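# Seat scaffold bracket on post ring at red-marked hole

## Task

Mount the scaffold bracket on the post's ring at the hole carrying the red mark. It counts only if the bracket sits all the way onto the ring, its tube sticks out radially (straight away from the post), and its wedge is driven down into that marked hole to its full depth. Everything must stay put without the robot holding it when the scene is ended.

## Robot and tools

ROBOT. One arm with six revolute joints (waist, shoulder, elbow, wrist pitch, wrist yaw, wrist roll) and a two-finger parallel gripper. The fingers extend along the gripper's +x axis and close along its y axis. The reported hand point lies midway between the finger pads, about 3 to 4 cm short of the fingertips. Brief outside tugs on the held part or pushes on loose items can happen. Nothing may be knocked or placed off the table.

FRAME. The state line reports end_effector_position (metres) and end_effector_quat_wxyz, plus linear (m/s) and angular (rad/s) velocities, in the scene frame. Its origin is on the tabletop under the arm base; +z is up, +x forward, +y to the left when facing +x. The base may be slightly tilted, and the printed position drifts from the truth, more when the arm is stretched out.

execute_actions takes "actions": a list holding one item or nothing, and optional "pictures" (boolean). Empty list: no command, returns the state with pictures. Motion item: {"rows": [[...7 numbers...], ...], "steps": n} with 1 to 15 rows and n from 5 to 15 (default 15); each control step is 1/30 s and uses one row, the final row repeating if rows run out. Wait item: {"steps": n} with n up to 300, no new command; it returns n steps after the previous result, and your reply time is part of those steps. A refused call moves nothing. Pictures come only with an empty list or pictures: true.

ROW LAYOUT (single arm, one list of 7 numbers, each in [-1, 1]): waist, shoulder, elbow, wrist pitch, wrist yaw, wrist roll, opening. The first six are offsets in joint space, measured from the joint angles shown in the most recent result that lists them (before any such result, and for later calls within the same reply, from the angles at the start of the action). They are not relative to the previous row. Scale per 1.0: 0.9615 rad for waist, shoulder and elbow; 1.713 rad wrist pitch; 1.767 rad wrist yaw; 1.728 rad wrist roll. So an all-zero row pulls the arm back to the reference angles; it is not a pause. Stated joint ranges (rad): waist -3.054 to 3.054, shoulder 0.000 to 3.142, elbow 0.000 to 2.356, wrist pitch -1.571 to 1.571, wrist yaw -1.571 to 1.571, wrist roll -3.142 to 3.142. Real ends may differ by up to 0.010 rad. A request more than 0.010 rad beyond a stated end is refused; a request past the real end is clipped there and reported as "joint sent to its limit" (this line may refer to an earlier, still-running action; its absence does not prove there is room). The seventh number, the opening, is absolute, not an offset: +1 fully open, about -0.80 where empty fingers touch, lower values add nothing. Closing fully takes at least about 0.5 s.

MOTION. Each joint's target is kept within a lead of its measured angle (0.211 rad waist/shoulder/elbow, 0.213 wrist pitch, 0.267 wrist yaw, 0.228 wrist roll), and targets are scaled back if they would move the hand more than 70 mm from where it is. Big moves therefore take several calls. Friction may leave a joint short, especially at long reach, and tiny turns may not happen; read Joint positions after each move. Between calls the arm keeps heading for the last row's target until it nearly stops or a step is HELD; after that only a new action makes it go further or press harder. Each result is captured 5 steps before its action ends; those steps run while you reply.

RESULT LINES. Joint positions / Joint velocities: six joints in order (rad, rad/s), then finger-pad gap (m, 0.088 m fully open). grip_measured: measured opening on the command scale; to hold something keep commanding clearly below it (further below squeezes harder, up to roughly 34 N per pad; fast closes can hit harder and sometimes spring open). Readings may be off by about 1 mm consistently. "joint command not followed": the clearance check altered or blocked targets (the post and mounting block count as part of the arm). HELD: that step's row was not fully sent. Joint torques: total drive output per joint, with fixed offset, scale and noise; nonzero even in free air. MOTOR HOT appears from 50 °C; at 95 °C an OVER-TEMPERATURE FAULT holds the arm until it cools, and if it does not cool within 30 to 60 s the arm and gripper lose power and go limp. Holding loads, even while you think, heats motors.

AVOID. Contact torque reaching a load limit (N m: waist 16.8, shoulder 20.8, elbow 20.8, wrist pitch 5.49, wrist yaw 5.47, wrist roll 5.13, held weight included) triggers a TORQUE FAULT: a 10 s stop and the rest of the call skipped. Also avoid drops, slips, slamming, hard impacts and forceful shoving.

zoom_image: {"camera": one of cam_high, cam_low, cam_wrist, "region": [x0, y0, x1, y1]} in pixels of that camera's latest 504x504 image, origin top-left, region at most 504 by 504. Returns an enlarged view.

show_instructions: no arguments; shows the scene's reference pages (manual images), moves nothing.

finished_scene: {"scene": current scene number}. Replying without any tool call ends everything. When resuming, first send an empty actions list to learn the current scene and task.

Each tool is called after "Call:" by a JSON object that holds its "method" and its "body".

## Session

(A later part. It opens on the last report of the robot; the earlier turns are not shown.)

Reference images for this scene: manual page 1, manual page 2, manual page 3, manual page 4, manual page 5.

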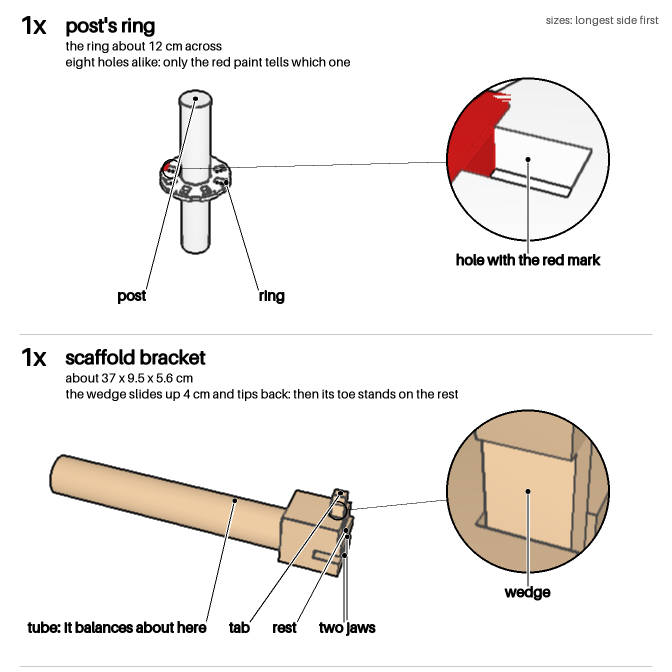

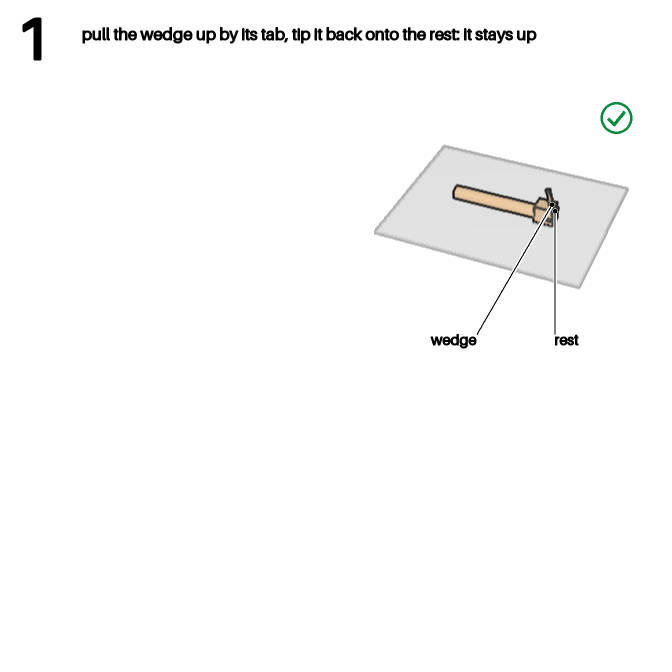

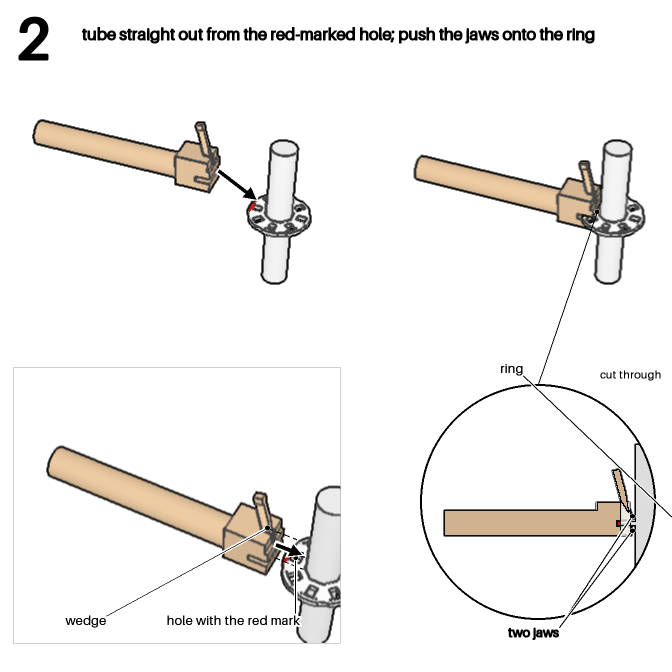

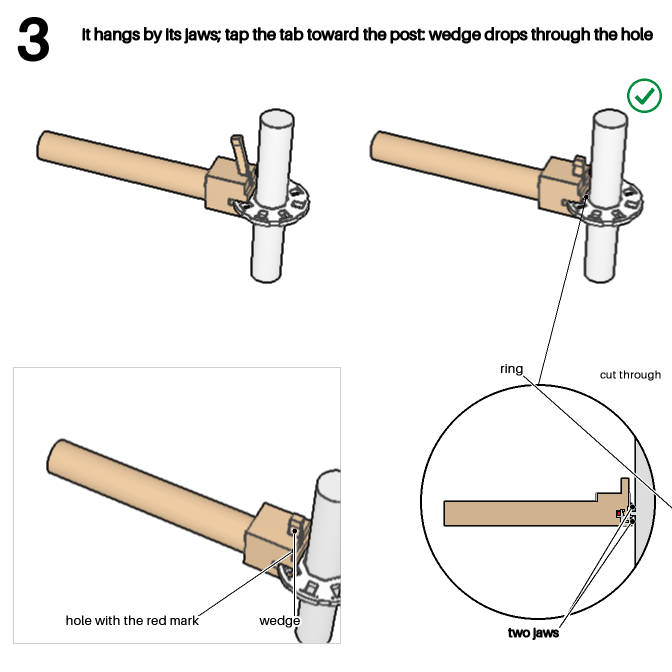

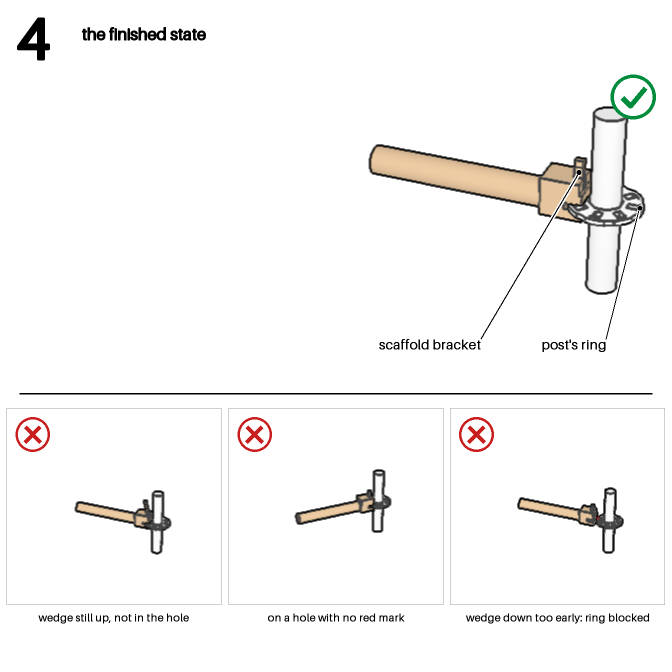

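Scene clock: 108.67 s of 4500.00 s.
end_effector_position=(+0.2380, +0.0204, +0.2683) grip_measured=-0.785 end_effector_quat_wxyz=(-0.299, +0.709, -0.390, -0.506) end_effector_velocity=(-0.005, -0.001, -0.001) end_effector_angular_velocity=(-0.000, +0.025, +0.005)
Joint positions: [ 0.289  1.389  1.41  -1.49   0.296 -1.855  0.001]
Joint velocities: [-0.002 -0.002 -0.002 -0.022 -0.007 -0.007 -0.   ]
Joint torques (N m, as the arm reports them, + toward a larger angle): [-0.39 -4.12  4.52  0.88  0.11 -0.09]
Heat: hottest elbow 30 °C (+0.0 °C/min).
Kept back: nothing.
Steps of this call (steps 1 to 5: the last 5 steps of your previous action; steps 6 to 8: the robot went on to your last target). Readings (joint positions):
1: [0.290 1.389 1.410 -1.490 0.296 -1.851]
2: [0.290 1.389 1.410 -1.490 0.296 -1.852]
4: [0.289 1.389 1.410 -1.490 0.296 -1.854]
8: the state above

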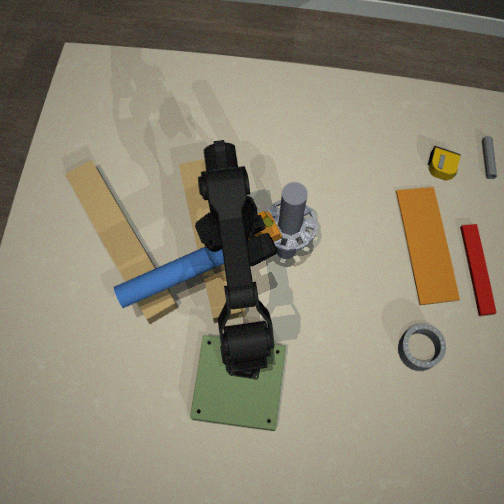

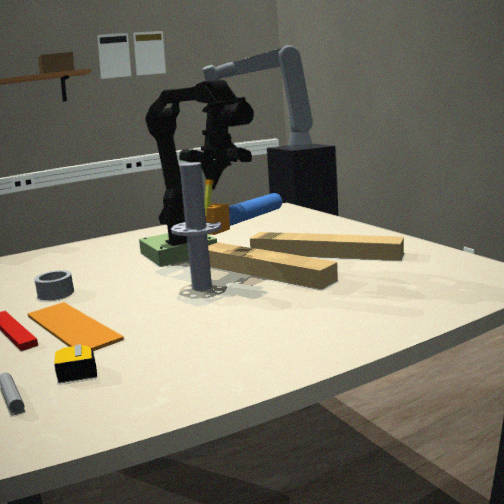

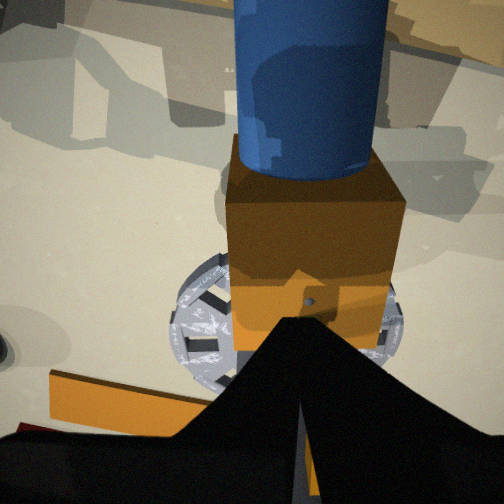

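Call:
{"method": "execute_actions", "body": {"actions": [{"rows":[[-0.02,0.012,0,0.007,0,-0.011,-0.9],[-0.04,0.024,0,0.013,0,-0.022,-0.9],[-0.065,0.034,0.0,0.019,0,-0.036,-0.9],[-0.09,0.04,0,0.022,0,-0.05,-0.9]],"steps":15}], "pictures": false}}

Call:
{"method": "execute_actions", "body": {"actions": [{"steps":8}], "pictures": true}}

Call:
{"method": "zoom_image", "body": {"camera": "cam_low", "region": [150, 120, 290, 250]}}

Scene clock: 109.27 s of 4500.00 s.
end_effector_position=(+0.2496, +0.0028, +0.2615) grip_measured=-0.785 end_effector_quat_wxyz=(-0.293, +0.704, -0.398, -0.510) end_effector_velocity=(+0.004, -0.004, +0.000) end_effector_angular_velocity=(+0.001, -0.003, +0.042)
Joint positions: [ 0.207  1.423  1.41  -1.456  0.295 -1.934  0.001]
Joint velocities: [-0.022 -0.002 -0.002  0.022 -0.007 -0.066  0.   ]
Joint torques (N m, as the arm reports them, + toward a larger angle): [-0.21 -4.55  4.65  0.82  0.17 -0.11]
Heat: hottest elbow 30 °C (+0.0 °C/min).
Steps of this call (steps 1 to 8: the robot went on to your last target; steps 9 to 18: the first 10 steps of this action). Readings (joint positions):
9: [0.287 1.390 1.410 -1.488 0.296 -1.859]
10: [0.281 1.392 1.410 -1.484 0.296 -1.868]
12: [0.253 1.401 1.410 -1.470 0.296 -1.897]
16: [0.210 1.421 1.410 -1.458 0.295 -1.929]
18: the state above

Scene clock: 109.53 s of 4500.00 s.
end_effector_position=(+0.2498, +0.0025, +0.2615) grip_measured=-0.785 end_effector_quat_wxyz=(-0.292, +0.704, -0.398, -0.511) end_effector_velocity=(-0.002, -0.001, -0.001) end_effector_angular_velocity=(+0.007, +0.007, -0.013)
Joint positions: [ 0.205  1.423  1.41  -1.455  0.294 -1.939  0.001]
Joint velocities: [-0.007 -0.002 -0.002 -0.007 -0.007  0.007 -0.   ]
Joint torques (N m, as the arm reports them, + toward a larger angle): [-0.4  -4.54  4.66  0.88  0.17 -0.09]
Heat: hottest elbow 30 °C (+0.0 °C/min).
Kept back: nothing.
Steps of this call (steps 1 to 5: the last 5 steps of your previous action; steps 6 to 8: the robot went on to your last target). Readings (joint positions):
1: [0.206 1.423 1.410 -1.456 0.295 -1.936]
2: [0.206 1.423 1.410 -1.456 0.295 -1.937]
4: [0.206 1.423 1.410 -1.455 0.295 -1.938]
8: the state above

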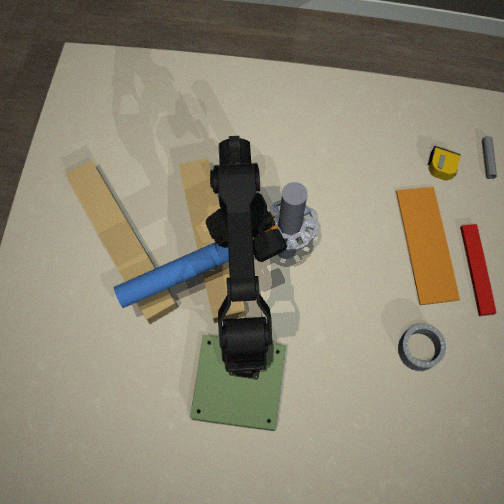

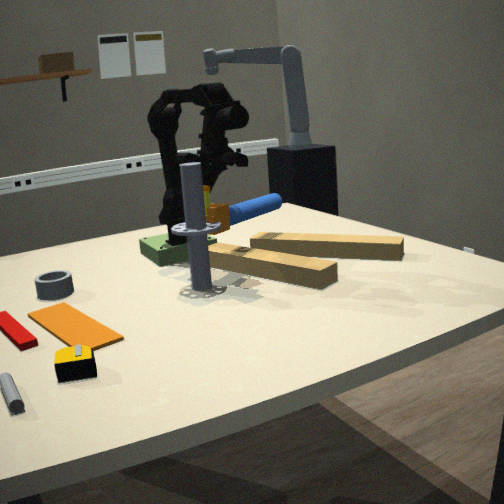

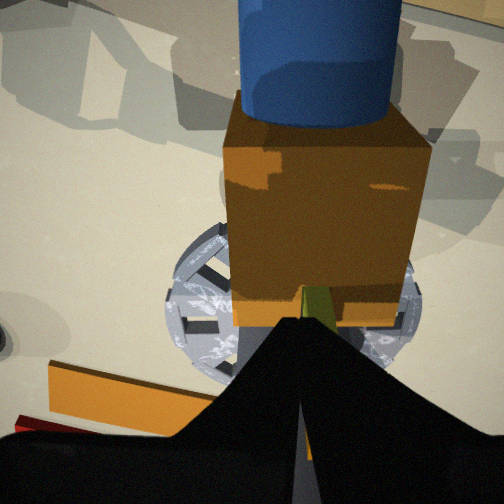

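Region (150, 120, 290, 250) of cam_low's 504x504 image, scaled by 3.600, with more detail than that image has; it fills the top 468 rows of this view, and the rest is white.

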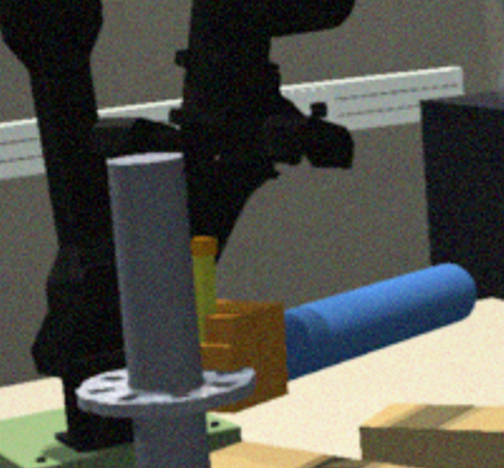

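Call:
{"method": "execute_actions", "body": {"actions": [{"rows":[[0.06,0,0.0,0,0,0.033,-0.9]],"steps":12}], "pictures": false}}

Call:
{"method": "execute_actions", "body": {"actions": [{"steps":8}], "pictures": true}}

Call:
{"method": "zoom_image", "body": {"camera": "cam_low", "region": [150, 120, 290, 250]}}

Scene clock: 109.97 s of 4500.00 s.
end_effector_position=(+0.2493, +0.0157, +0.2617) grip_measured=-0.785 end_effector_quat_wxyz=(-0.295, +0.708, -0.392, -0.508) end_effector_velocity=(+0.000, +0.008, -0.000) end_effector_angular_velocity=(+0.015, -0.015, -0.007)
Joint positions: [ 0.258  1.423  1.41  -1.455  0.297 -1.889  0.001]
Joint velocities: [ 0.027 -0.002 -0.002  0.007 -0.007  0.037 -0.   ]
Joint torques (N m, as the arm reports them, + toward a larger angle): [ 0.09 -5.08  4.56  0.66  0.02  0.04]
Heat: hottest elbow 30 °C (+0.0 °C/min).
Steps of this call (steps 1 to 6: the robot went on to your last target; steps 7 to 13: the first 7 steps of this action). Readings (joint positions):
7: [0.210 1.423 1.410 -1.455 0.297 -1.928]
8: [0.223 1.423 1.410 -1.455 0.297 -1.914]
10: [0.247 1.423 1.410 -1.455 0.297 -1.899]
13: the state above

Scene clock: 110.23 s of 4500.00 s.
end_effector_position=(+0.2493, +0.0161, +0.2617) grip_measured=-0.785 end_effector_quat_wxyz=(-0.296, +0.708, -0.393, -0.507) end_effector_velocity=(-0.003, +0.003, -0.001) end_effector_angular_velocity=(+0.018, +0.014, +0.012)
Joint positions: [ 0.26   1.423  1.41  -1.455  0.297 -1.884  0.001]
Joint velocities: [ 0.002 -0.002 -0.002 -0.007 -0.022 -0.007 -0.   ]
Joint torques (N m, as the arm reports them, + toward a larger angle): [ 0.22 -5.03  4.64  0.66  0.01  0.07]
Heat: hottest elbow 30 °C (+0.0 °C/min).
Kept back: nothing.
Steps of this call (steps 1 to 5: the last 5 steps of your previous action; steps 6 to 8: the robot went on to your last target). Readings (joint positions):
1: [0.259 1.423 1.410 -1.455 0.297 -1.887]
2: [0.259 1.423 1.410 -1.455 0.297 -1.886]
4: [0.260 1.423 1.410 -1.455 0.297 -1.885]
8: the state above

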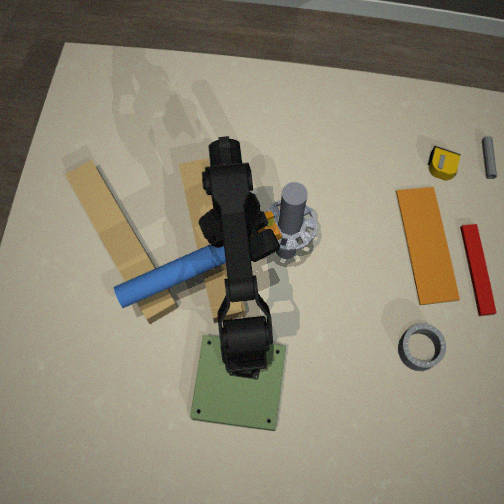

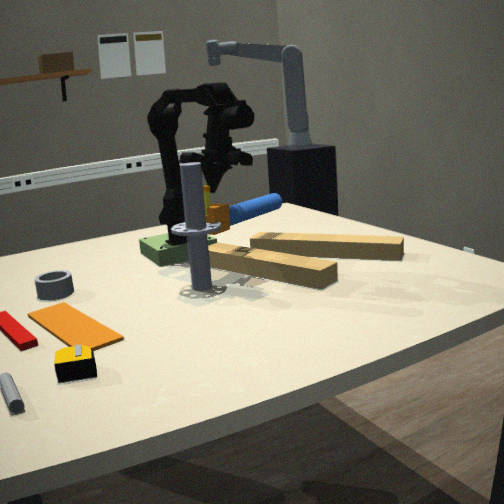

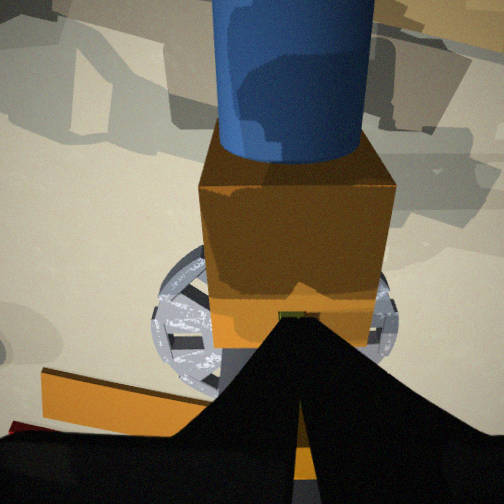

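Region (150, 120, 290, 250) of cam_low's 504x504 image, scaled by 3.600, with more detail than that image has; it fills the top 468 rows of this view, and the rest is white.

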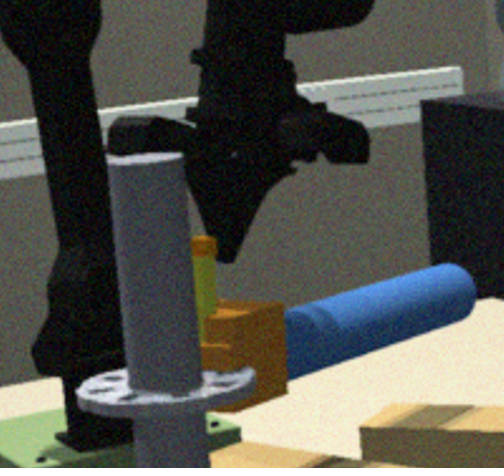

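Call:
{"method": "execute_actions", "body": {"actions": [{"rows":[[0,0,0.06,-0.03,0,0,-0.9],[0,0,0.13,-0.06,0,0,-0.9],[0,0,0.13,-0.06,0,0,-0.9],[0,0,0.13,-0.06,0,0,-0.9],[0,0,0.13,-0.06,0,0,-0.9],[0,0,0.13,-0.06,0,0,-0.9],[0,0,0.13,-0.06,0,0,-0.9],[-0.04,0.005,0.13,-0.06,0,-0.022,-0.9],[-0.09,0.01,0.13,-0.06,0,-0.05,-0.9]],"steps":15}], "pictures": false}}

Call:
{"method": "execute_actions", "body": {"actions": [{"steps":10}], "pictures": true}}

Call:
{"method": "zoom_image", "body": {"camera": "cam_low", "region": [150, 120, 290, 250]}}

Scene clock: 111.23 s of 4500.00 s.
end_effector_position=(+0.2454, +0.0057, +0.2904) grip_measured=-0.785 end_effector_quat_wxyz=(-0.296, +0.711, -0.390, -0.504) end_effector_velocity=(-0.003, -0.156, -0.015) end_effector_angular_velocity=(-0.099, +0.244, -0.175)
Joint positions: [ 0.222  1.422  1.527 -1.551  0.295 -1.93   0.001]
Joint velocities: [-0.628  0.051 -0.002 -0.066 -0.007 -0.476  0.   ]
Joint torques (N m, as the arm reports them, + toward a larger angle): [-0.04 -4.19  5.15  0.45  0.15 -0.06]
Heat: hottest elbow 30 °C (+0.0 °C/min).
Steps of this call (steps 1 to 15: the robot went on to your last target; steps 16 to 20: nothing new was sent; steps 21 to 30: the first 10 steps of this action). Readings (joint positions):
21: [0.260 1.423 1.417 -1.464 0.297 -1.884]
22: [0.260 1.426 1.438 -1.490 0.297 -1.884]
24: [0.260 1.429 1.484 -1.522 0.297 -1.884]
28: [0.257 1.420 1.526 -1.548 0.296 -1.892]
30: the state above

Scene clock: 111.57 s of 4500.00 s.
end_effector_position=(+0.2453, -0.0056, +0.2895) grip_measured=-0.785 end_effector_quat_wxyz=(-0.292, +0.706, -0.398, -0.507) end_effector_velocity=(-0.003, +0.003, -0.003) end_effector_angular_velocity=(+0.030, +0.024, +0.018)
Joint positions: [ 0.177  1.426  1.527 -1.555  0.296 -1.968  0.001]
Joint velocities: [-0.007 -0.002 -0.007 -0.007 -0.037 -0.022 -0.   ]
Joint torques (N m, as the arm reports them, + toward a larger angle): [-0.31 -4.19  5.23  0.48  0.14 -0.09]
Heat: hottest elbow 30 °C (+0.0 °C/min).
Kept back: nothing.
Steps of this call (steps 1 to 5: the last 5 steps of your previous action; steps 6 to 10: the robot went on to your last target). Readings (joint positions):
1: [0.203 1.424 1.527 -1.553 0.296 -1.942]
2: [0.191 1.425 1.527 -1.553 0.296 -1.950]
4: [0.180 1.426 1.527 -1.554 0.296 -1.960]
8: [0.177 1.426 1.527 -1.555 0.296 -1.966]
10: the state above

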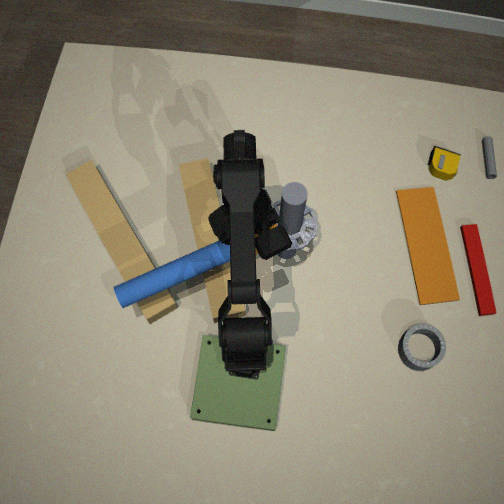

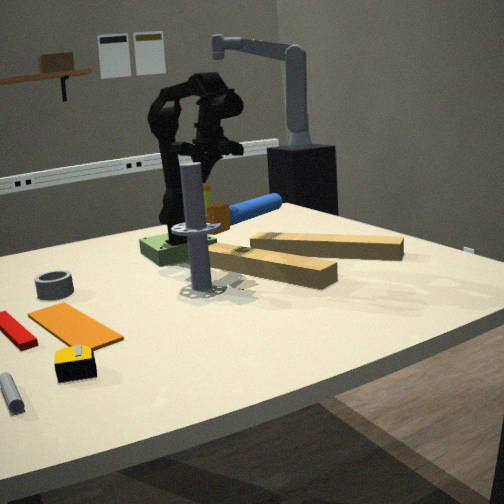

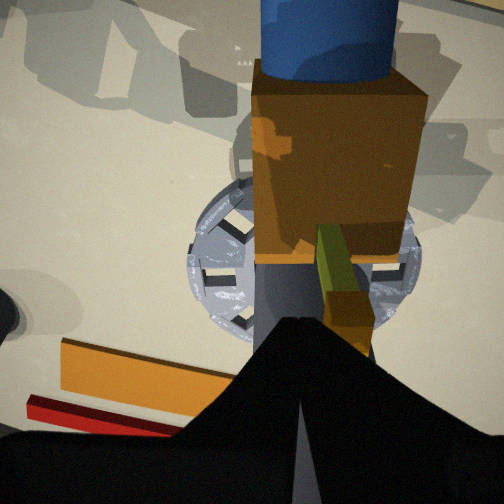

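Region (150, 120, 290, 250) of cam_low's 504x504 image, scaled by 3.600, with more detail than that image has; it fills the top 468 rows of this view, and the rest is white.

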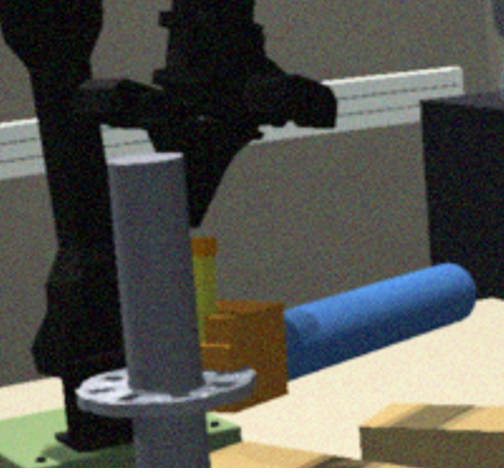

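Call:
{"method": "execute_actions", "body": {"actions": [{"rows":[[-0.015,0.04,0.03,0.005,0,-0.008,-0.9]],"steps":12}], "pictures": false}}

Call:
{"method": "execute_actions", "body": {"actions": [{"steps":8}], "pictures": true}}

Call:
{"method": "zoom_image", "body": {"camera": "cam_low", "region": [150, 120, 290, 250]}}

Scene clock: 112.23 s of 4500.00 s.
end_effector_position=(+0.2529, -0.0072, +0.2874) grip_measured=-0.785 end_effector_quat_wxyz=(-0.290, +0.704, -0.400, -0.510) end_effector_velocity=(+0.006, +0.000, -0.009) end_effector_angular_velocity=(+0.001, +0.034, +0.001)
Joint positions: [ 0.165  1.458  1.546 -1.549  0.296 -1.978  0.001]
Joint velocities: [-0.007  0.037 -0.002  0.007 -0.007 -0.007 -0.   ]
Joint torques (N m, as the arm reports them, + toward a larger angle): [-0.23 -4.71  5.38  0.86  0.1  -0.05]
Heat: hottest elbow 30 °C (+0.0 °C/min).
Steps of this call (steps 1 to 13: the robot went on to your last target; steps 14 to 20: the first 7 steps of this action). Readings (joint positions):
14: [0.175 1.430 1.530 -1.556 0.296 -1.971]
15: [0.172 1.436 1.537 -1.556 0.296 -1.974]
17: [0.168 1.448 1.545 -1.550 0.296 -1.976]
20: the state above

Scene clock: 112.50 s of 4500.00 s.
end_effector_position=(+0.2534, -0.0073, +0.2879) grip_measured=-0.785 end_effector_quat_wxyz=(-0.290, +0.704, -0.400, -0.510) end_effector_velocity=(+0.000, +0.000, -0.001) end_effector_angular_velocity=(+0.006, +0.001, +0.005)
Joint positions: [ 0.165  1.458  1.548 -1.549  0.296 -1.979  0.001]
Joint velocities: [-0.002 -0.002 -0.007  0.007 -0.007 -0.007 -0.   ]
Joint torques (N m, as the arm reports them, + toward a larger angle): [-0.34 -4.5   5.21  0.87  0.08 -0.08]
Heat: hottest elbow 30 °C (+0.0 °C/min).
Kept back: nothing.
Steps of this call (steps 1 to 5: the last 5 steps of your previous action; steps 6 to 8: the robot went on to your last target). Readings (joint positions):
1: [0.165 1.458 1.546 -1.549 0.296 -1.979]
2: [0.165 1.458 1.546 -1.549 0.296 -1.979]
4: [0.165 1.458 1.547 -1.549 0.296 -1.979]
8: the state above

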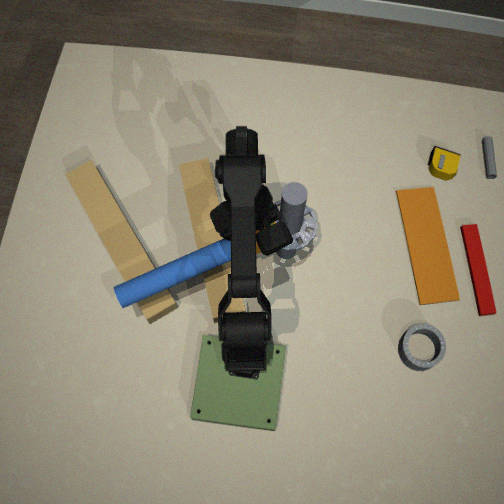

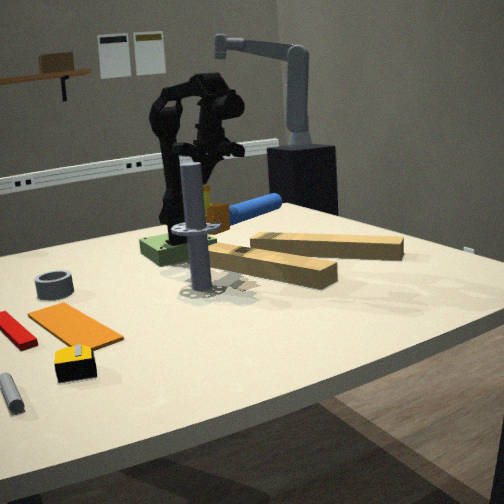

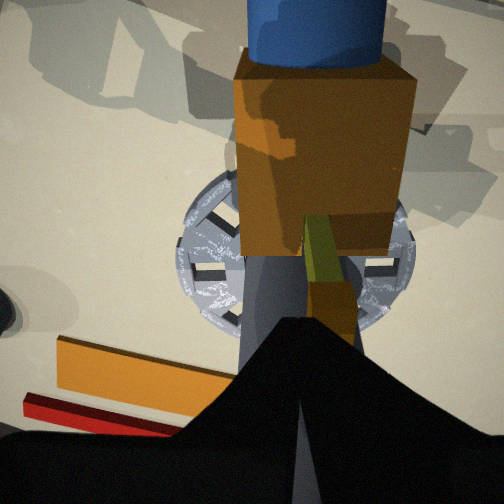

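Region (150, 120, 290, 250) of cam_low's 504x504 image, scaled by 3.600, with more detail than that image has; it fills the top 468 rows of this view, and the rest is white.

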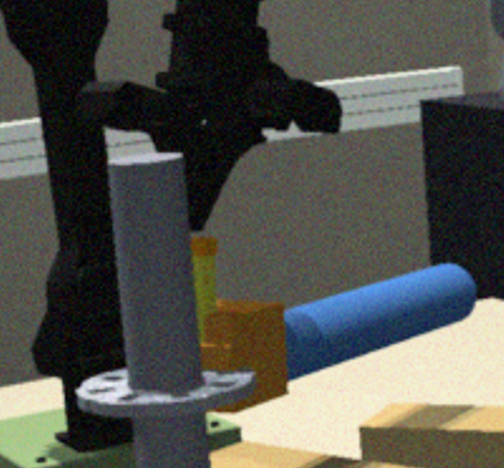

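Call:
{"method": "execute_actions", "body": {"actions": [{"rows":[[0,0.026,0.02,0.005,0,0,-0.9],[0,0.026,0.02,0.005,0,0,-0.9],[0,0.026,0.02,0.005,0,0,-0.9],[0,0.026,0.02,0.005,0,0,-0.9],[0,0.026,-0.02,0.025,0,0,-0.9],[0,0.026,-0.04,0.037,0,0,-0.9],[0,0.026,-0.06,0.048,0,0,-0.9],[0,0.026,-0.08,0.06,0,0,-0.9],[0,0.026,-0.1,0.07,0,0,-0.9]],"steps":15}], "pictures": false}}

Call:
{"method": "execute_actions", "body": {"actions": [{"steps":8}], "pictures": true}}

Call:
{"method": "zoom_image", "body": {"camera": "cam_low", "region": [150, 120, 290, 250]}}

Scene clock: 113.20 s of 4500.00 s.
end_effector_position=(+0.2633, -0.0073, +0.2809) grip_measured=-0.785 end_effector_quat_wxyz=(-0.295, +0.714, -0.397, -0.495) end_effector_velocity=(+0.002, -0.009, -0.011) end_effector_angular_velocity=(-0.035, -0.213, -0.002)
Joint positions: [ 0.166  1.457  1.512 -1.479  0.309 -1.979  0.001]
Joint velocities: [ 0.002 -0.178 -0.242  0.271  0.066 -0.007 -0.   ]
Joint torques (N m, as the arm reports them, + toward a larger angle): [-0.22 -0.76  1.04  2.36 -0.55 -0.04]
Heat: hottest elbow 30 °C (+0.0 °C/min).
Steps of this call (steps 1 to 11: the robot went on to your last target; steps 12 to 21: the first 10 steps of this action). Readings (joint positions):
12: [0.165 1.461 1.550 -1.549 0.296 -1.979]
13: [0.165 1.464 1.554 -1.547 0.296 -1.979]
15: [0.165 1.471 1.558 -1.543 0.296 -1.979]
19: [0.166 1.471 1.531 -1.501 0.302 -1.979]
21: the state above

Scene clock: 113.47 s of 4500.00 s.
end_effector_position=(+0.2639, -0.0080, +0.2805) grip_measured=-0.785 end_effector_quat_wxyz=(-0.298, +0.719, -0.395, -0.488) end_effector_velocity=(+0.002, +0.001, -0.001) end_effector_angular_velocity=(+0.008, -0.014, +0.006)
Joint positions: [ 0.166  1.444  1.495 -1.457  0.314 -1.98   0.001]
Joint velocities: [-0.002 -0.007 -0.012  0.022 -0.007 -0.007 -0.   ]
Joint torques (N m, as the arm reports them, + toward a larger angle): [-0.15 -0.33  0.81  2.68 -0.68  0.  ]
Heat: hottest elbow 30 °C (+0.0 °C/min).
Kept back: nothing.
Steps of this call (steps 1 to 5: the last 5 steps of your previous action; steps 6 to 8: the robot went on to your last target). Readings (joint positions):
1: [0.166 1.453 1.506 -1.471 0.311 -1.979]
2: [0.166 1.450 1.502 -1.466 0.312 -1.979]
4: [0.166 1.446 1.498 -1.461 0.313 -1.980]
8: the state above

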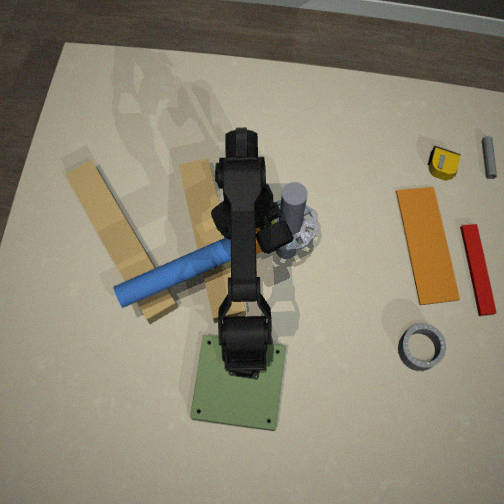

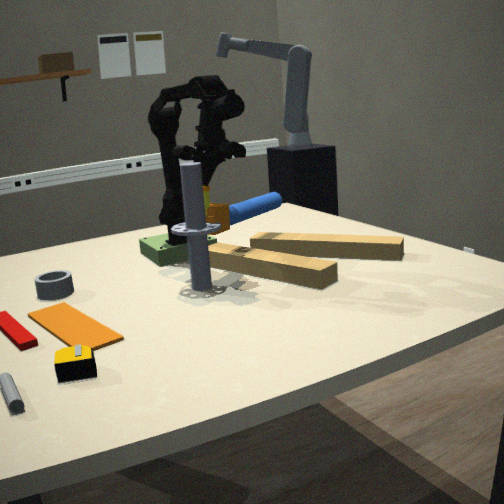

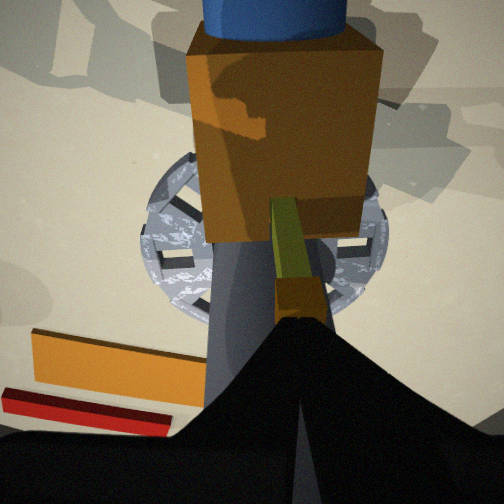

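Region (150, 120, 290, 250) of cam_low's 504x504 image, scaled by 3.600, with more detail than that image has; it fills the top 468 rows of this view, and the rest is white.

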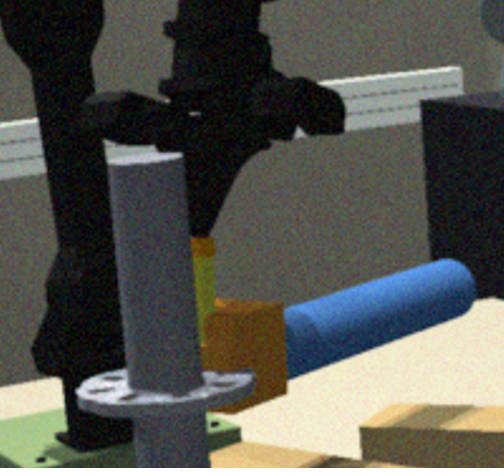

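Call:
{"method": "execute_actions", "body": {"actions": [{"rows":[[0,0.0,0.0,0,0,0,-0.9],[0,0.0,0.0,0,0,0,-0.9],[0.01,0.005,-0.005,0,0,0.005,-0.9],[0.02,0.005,-0.005,0,0,0.011,-0.9],[0.03,0.005,-0.01,0,0,0.017,-0.9],[0.04,0.005,-0.01,0,0,0.022,-0.9],[0.05,0.005,-0.015,0,0,0.028,-0.9],[0.06,0.005,-0.02,0,0,0.033,-0.9]],"steps":15}], "pictures": false}}

Call:
{"method": "execute_actions", "body": {"actions": [{"steps":8}], "pictures": true}}

Call:
{"method": "zoom_image", "body": {"camera": "cam_low", "region": [150, 120, 290, 250]}}

Scene clock: 114.37 s of 4500.00 s.
end_effector_position=(+0.2616, +0.0008, +0.2827) grip_measured=-0.785 end_effector_quat_wxyz=(-0.300, +0.723, -0.394, -0.482) end_effector_velocity=(-0.003, +0.021, -0.001) end_effector_angular_velocity=(-0.074, -0.023, +0.015)
Joint positions: [ 0.208  1.435  1.494 -1.464  0.326 -1.935  0.001]
Joint velocities: [ 0.134 -0.002 -0.022 -0.007  0.095  0.11  -0.   ]
Joint torques (N m, as the arm reports them, + toward a larger angle): [ 0.5  -3.55  3.14  1.28 -0.54  0.07]
Heat: hottest elbow 30 °C (+0.0 °C/min).
Steps of this call (steps 1 to 17: the robot went on to your last target; steps 18 to 27: the first 10 steps of this action). Readings (joint positions):
18: [0.166 1.438 1.496 -1.455 0.314 -1.980]
19: [0.166 1.436 1.497 -1.455 0.313 -1.980]
21: [0.169 1.435 1.497 -1.459 0.315 -1.976]
25: [0.192 1.435 1.496 -1.464 0.325 -1.945]
27: the state above

Scene clock: 114.63 s of 4500.00 s.
end_effector_position=(+0.2619, +0.0022, +0.2826) grip_measured=-0.785 end_effector_quat_wxyz=(-0.302, +0.723, -0.394, -0.480) end_effector_velocity=(-0.005, -0.003, -0.001) end_effector_angular_velocity=(-0.013, +0.022, +0.003)
Joint positions: [ 0.213  1.435  1.493 -1.462  0.327 -1.926  0.001]
Joint velocities: [-0.002 -0.002 -0.002 -0.022  0.007 -0.007 -0.   ]
Joint torques (N m, as the arm reports them, + toward a larger angle): [ 1.09 -3.51  3.04  1.15 -0.45  0.07]
Heat: hottest elbow 30 °C (+0.0 °C/min).
Kept back: nothing.
Steps of this call (steps 1 to 5: the last 5 steps of your previous action; steps 6 to 8: the robot went on to your last target). Readings (joint positions):
1: [0.211 1.435 1.493 -1.463 0.327 -1.932]
2: [0.212 1.435 1.493 -1.462 0.327 -1.930]
4: [0.213 1.435 1.493 -1.462 0.327 -1.928]
8: the state above

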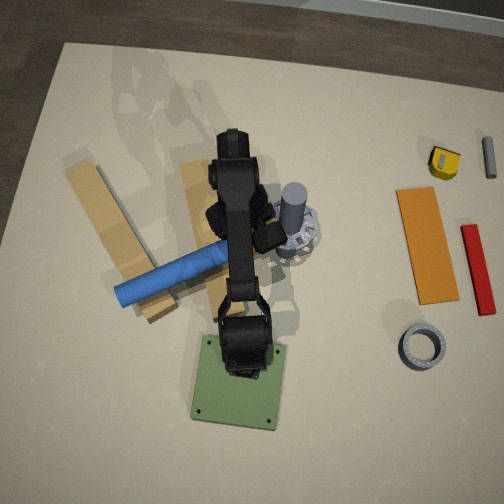

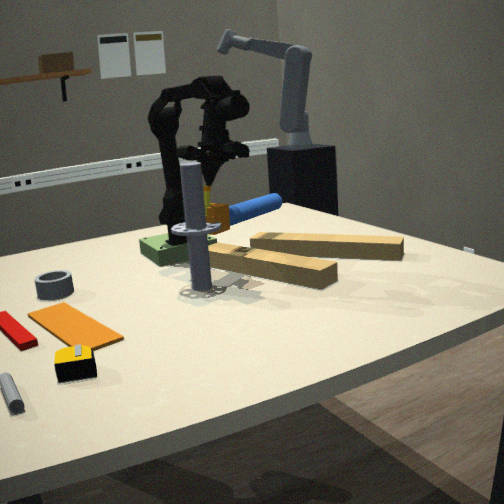

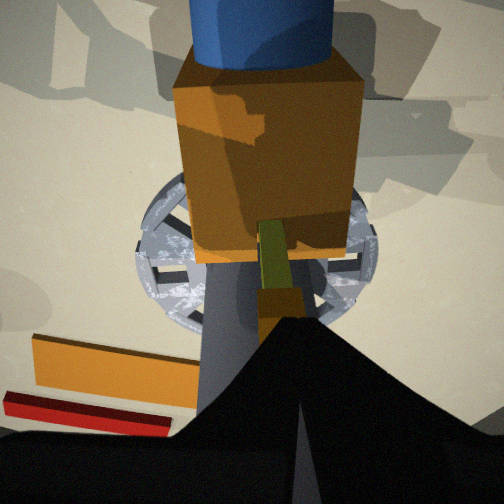

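Region (150, 120, 290, 250) of cam_low's 504x504 image, scaled by 3.600, with more detail than that image has; it fills the top 468 rows of this view, and the rest is white.

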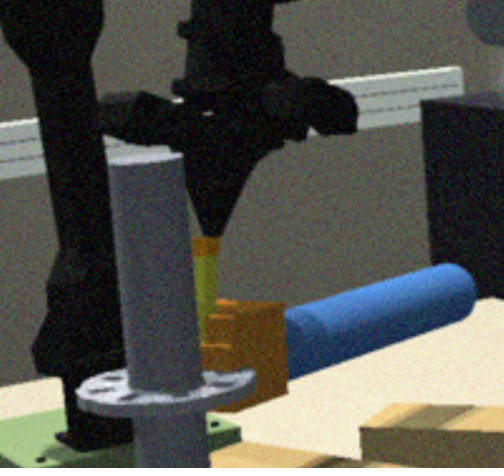

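Call:
{"method": "execute_actions", "body": {"actions": [{"rows":[[0,0,0.04,-0.02,0,0,-0.9],[0,-0.02,0.06,-0.05,0,0,-0.9],[0.1,-0.03,0.06,-0.05,0,0.05,-0.9],[0.2,-0.03,0.06,-0.05,0,0.1,-0.9],[0.3,-0.03,0.06,-0.05,0,0.17,-0.9]],"steps":15}], "pictures": false}}

Call:
{"method": "execute_actions", "body": {"actions": [{"steps":12}], "pictures": true}}

Call:
{"method": "zoom_image", "body": {"camera": "cam_high", "region": [220, 170, 330, 270]}}

Scene clock: 115.20 s of 4500.00 s.
end_effector_position=(+0.2385, +0.0682, +0.2989) grip_measured=-0.785 end_effector_quat_wxyz=(-0.332, +0.732, -0.359, -0.475) end_effector_velocity=(-0.025, +0.042, -0.000) end_effector_angular_velocity=(+0.073, -0.024, -0.086)
Joint positions: [ 0.488  1.411  1.543 -1.542  0.323 -1.66   0.001]
Joint velocities: [ 0.193 -0.012 -0.002 -0.051 -0.007  0.3    0.   ]
Joint torques (N m, as the arm reports them, + toward a larger angle): [-0.59 -5.27  5.13  0.61  0.24  0.01]
Heat: hottest elbow 30 °C (+0.0 °C/min).
Steps of this call (steps 1 to 7: the robot went on to your last target; steps 8 to 17: the first 10 steps of this action). Readings (joint positions):
8: [0.213 1.435 1.497 -1.464 0.326 -1.925]
9: [0.213 1.435 1.506 -1.480 0.323 -1.925]
11: [0.255 1.430 1.521 -1.519 0.330 -1.865]
15: [0.458 1.413 1.542 -1.536 0.323 -1.689]
17: the state above

Scene clock: 115.60 s of 4500.00 s.
end_effector_position=(+0.2372, +0.0704, +0.2990) grip_measured=-0.785 end_effector_quat_wxyz=(-0.338, +0.729, -0.362, -0.473) end_effector_velocity=(-0.001, -0.001, +0.001) end_effector_angular_velocity=(-0.010, +0.000, +0.008)
Joint positions: [ 0.499  1.411  1.543 -1.545  0.324 -1.634  0.001]
Joint velocities: [ 0.002 -0.002  0.002 -0.007  0.007 -0.007 -0.   ]
Joint torques (N m, as the arm reports them, + toward a larger angle): [ 0.21 -5.46  5.17  0.55  0.24  0.08]
Heat: hottest elbow 30 °C (+0.0 °C/min).
Kept back: nothing.
Steps of this call (steps 1 to 5: the last 5 steps of your previous action; steps 6 to 12: the robot went on to your last target). Readings (joint positions):
1: [0.492 1.411 1.543 -1.543 0.323 -1.652]
2: [0.494 1.411 1.543 -1.543 0.323 -1.646]
4: [0.496 1.411 1.543 -1.544 0.323 -1.640]
8: [0.498 1.411 1.543 -1.544 0.324 -1.635]
12: the state above

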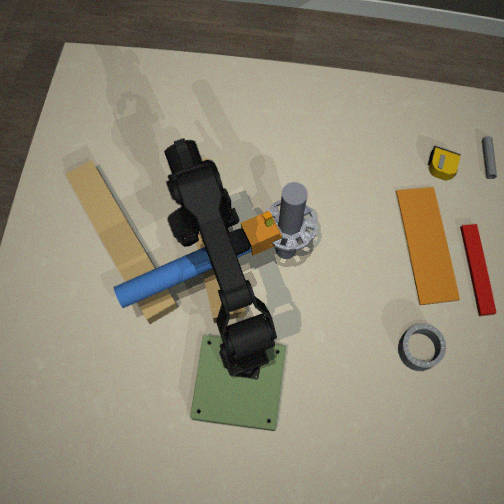

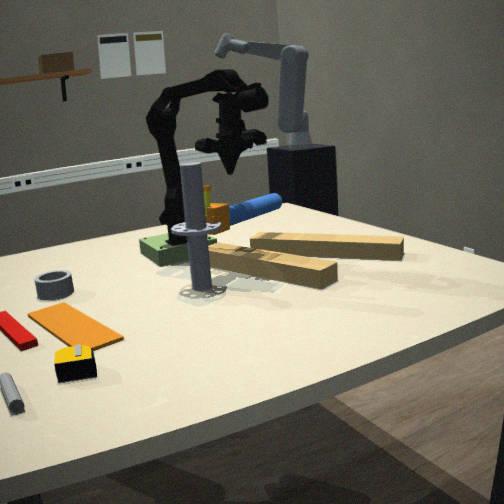

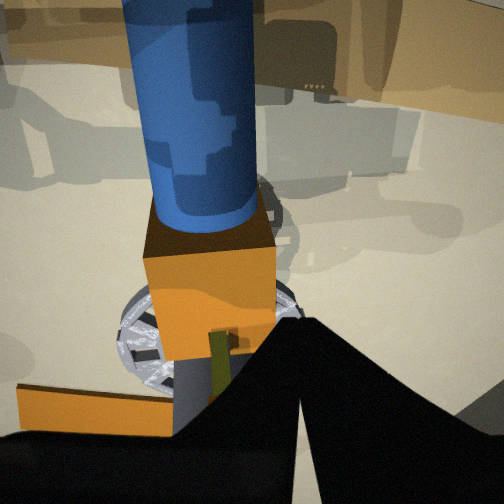

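Region (220, 170, 330, 270) of cam_high's 504x504 image, scaled by 4.582, with more detail than that image has; it fills the top 458 rows of this view, and the rest is white.

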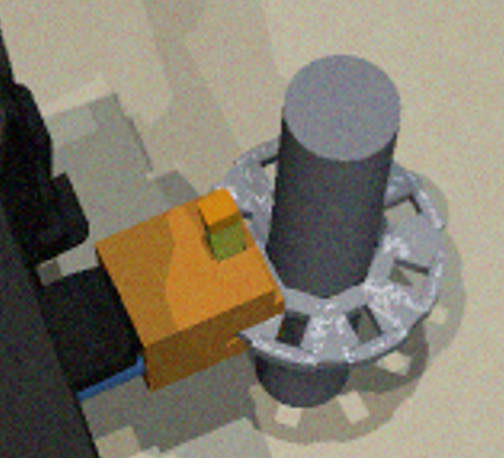

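Call:
{"method": "execute_actions", "body": {"actions": [{"rows":[[0.094,0.026,-0.03,0,-0.159,0.047,0.95],[0.094,0.026,-0.03,0,-0.159,0.047,0.95],[0.094,0.026,-0.03,0,-0.159,0.047,0.95],[0.094,0.026,-0.08,0,-0.159,0.047,0.95],[0.094,0.026,-0.13,-0.008,-0.159,0.047,0.95]],"steps":15}], "pictures": false}}

Call:
{"method": "execute_actions", "body": {"actions": [{"rows":[[0,0,-0.05,0.03,0,0,0.95],[0,0,-0.1,0.06,0,0,0.95],[0,0,-0.15,0.09,0,0,0.95],[0,0,-0.2,0.11,0,0,0.95],[0,0,-0.235,0.118,0,0,0.95]],"steps":15}], "pictures": false}}

Call:
{"method": "execute_actions", "body": {"actions": [{"steps":10}], "pictures": true}}

Scene clock: 116.93 s of 4500.00 s.
end_effector_position=(+0.1970, +0.1170, +0.2561) grip_measured=+0.261 end_effector_quat_wxyz=(-0.341, +0.639, -0.347, -0.596) end_effector_velocity=(-0.027, -0.001, -0.041) end_effector_angular_velocity=(-0.027, +0.221, -0.037)
Joint positions: [ 0.586  1.436  1.43  -1.556  0.054 -1.557  0.052]
Joint velocities: [-0.002  0.042 -0.125 -0.037 -0.095  0.037  0.175]
Joint torques (N m, as the arm reports them, + toward a larger angle): [ 0.17 -5.23  4.4   0.45 -0.23  0.05]
Heat: hottest elbow 30 °C (+0.0 °C/min).
Steps of this call (steps 1 to 30: the robot went on to your last target; steps 31 to 40: the first 10 steps of this action). Readings (joint positions):
31: [0.504 1.413 1.542 -1.545 0.280 -1.615]
32: [0.525 1.414 1.539 -1.545 0.201 -1.596]
34: [0.568 1.420 1.525 -1.543 0.112 -1.574]
38: [0.586 1.429 1.444 -1.556 0.061 -1.560]
40: the state above

Scene clock: 117.43 s of 4500.00 s.
end_effector_position=(+0.1974, +0.1184, +0.2007) grip_measured=+0.950 end_effector_quat_wxyz=(-0.332, +0.631, -0.356, -0.604) end_effector_velocity=(+0.009, +0.006, -0.019) end_effector_angular_velocity=(+0.034, -0.040, -0.010)
Joint positions: [ 0.586  1.44   1.211 -1.368  0.047 -1.556  0.086]
Joint velocities: [-0.002 -0.002 -0.076  0.125 -0.007  0.007  0.   ]
Joint torques (N m, as the arm reports them, + toward a larger angle): [-0.11 -5.61  4.26  0.71 -0.08 -0.02]
Heat: hottest elbow 30 °C (+0.0 °C/min).
Steps of this call (steps 1 to 5: the last 5 steps of your previous action; steps 6 to 15: the first 10 steps of this action, its rows measured from where the robot was after step 5). Readings (joint positions):
5: [0.586 1.437 1.426 -1.556 0.047 -1.556]
6: [0.586 1.436 1.420 -1.549 0.047 -1.555]
7: [0.586 1.434 1.404 -1.525 0.047 -1.555]
9: [0.586 1.430 1.345 -1.451 0.047 -1.555]
13: [0.586 1.439 1.227 -1.383 0.047 -1.555]
15: the state above

Scene clock: 117.77 s of 4500.00 s.
end_effector_position=(+0.1991, +0.1194, +0.2001) grip_measured=+0.950 end_effector_quat_wxyz=(-0.334, +0.632, -0.354, -0.603) end_effector_velocity=(+0.001, +0.004, -0.002) end_effector_angular_velocity=(+0.028, -0.003, -0.010)
Joint positions: [ 0.586  1.44   1.209 -1.357  0.047 -1.556  0.086]
Joint velocities: [-0.002 -0.002 -0.007  0.022 -0.022  0.007 -0.   ]
Joint torques (N m, as the arm reports them, + toward a larger angle): [-0.12 -5.6   3.8   0.67 -0.09 -0.03]
Heat: hottest elbow 30 °C (+0.0 °C/min).
Kept back: nothing.
Steps of this call (steps 1 to 5: the last 5 steps of your previous action; steps 6 to 10: the robot went on to your last target). Readings (joint positions):
1: [0.586 1.440 1.210 -1.365 0.047 -1.556]
2: [0.586 1.440 1.210 -1.362 0.047 -1.556]
4: [0.586 1.440 1.210 -1.359 0.047 -1.556]
8: [0.586 1.440 1.209 -1.357 0.047 -1.556]
10: the state above

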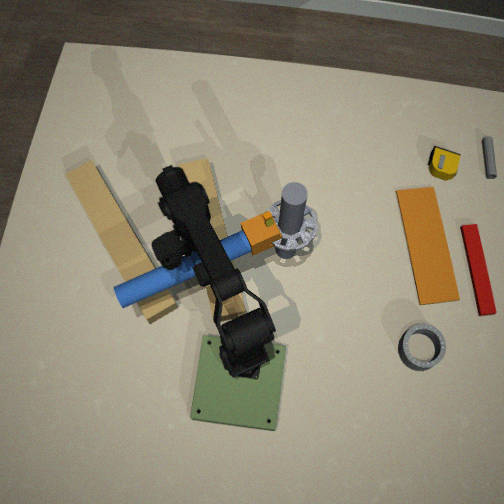

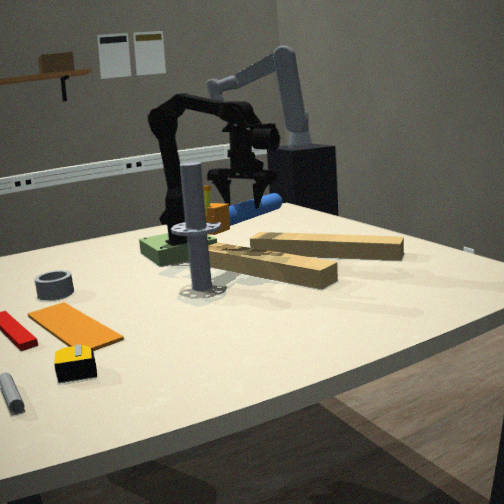

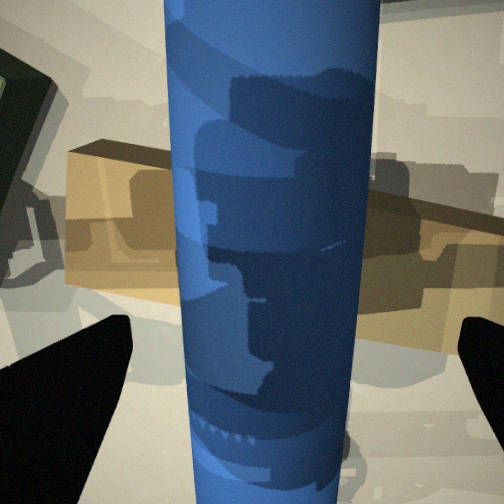

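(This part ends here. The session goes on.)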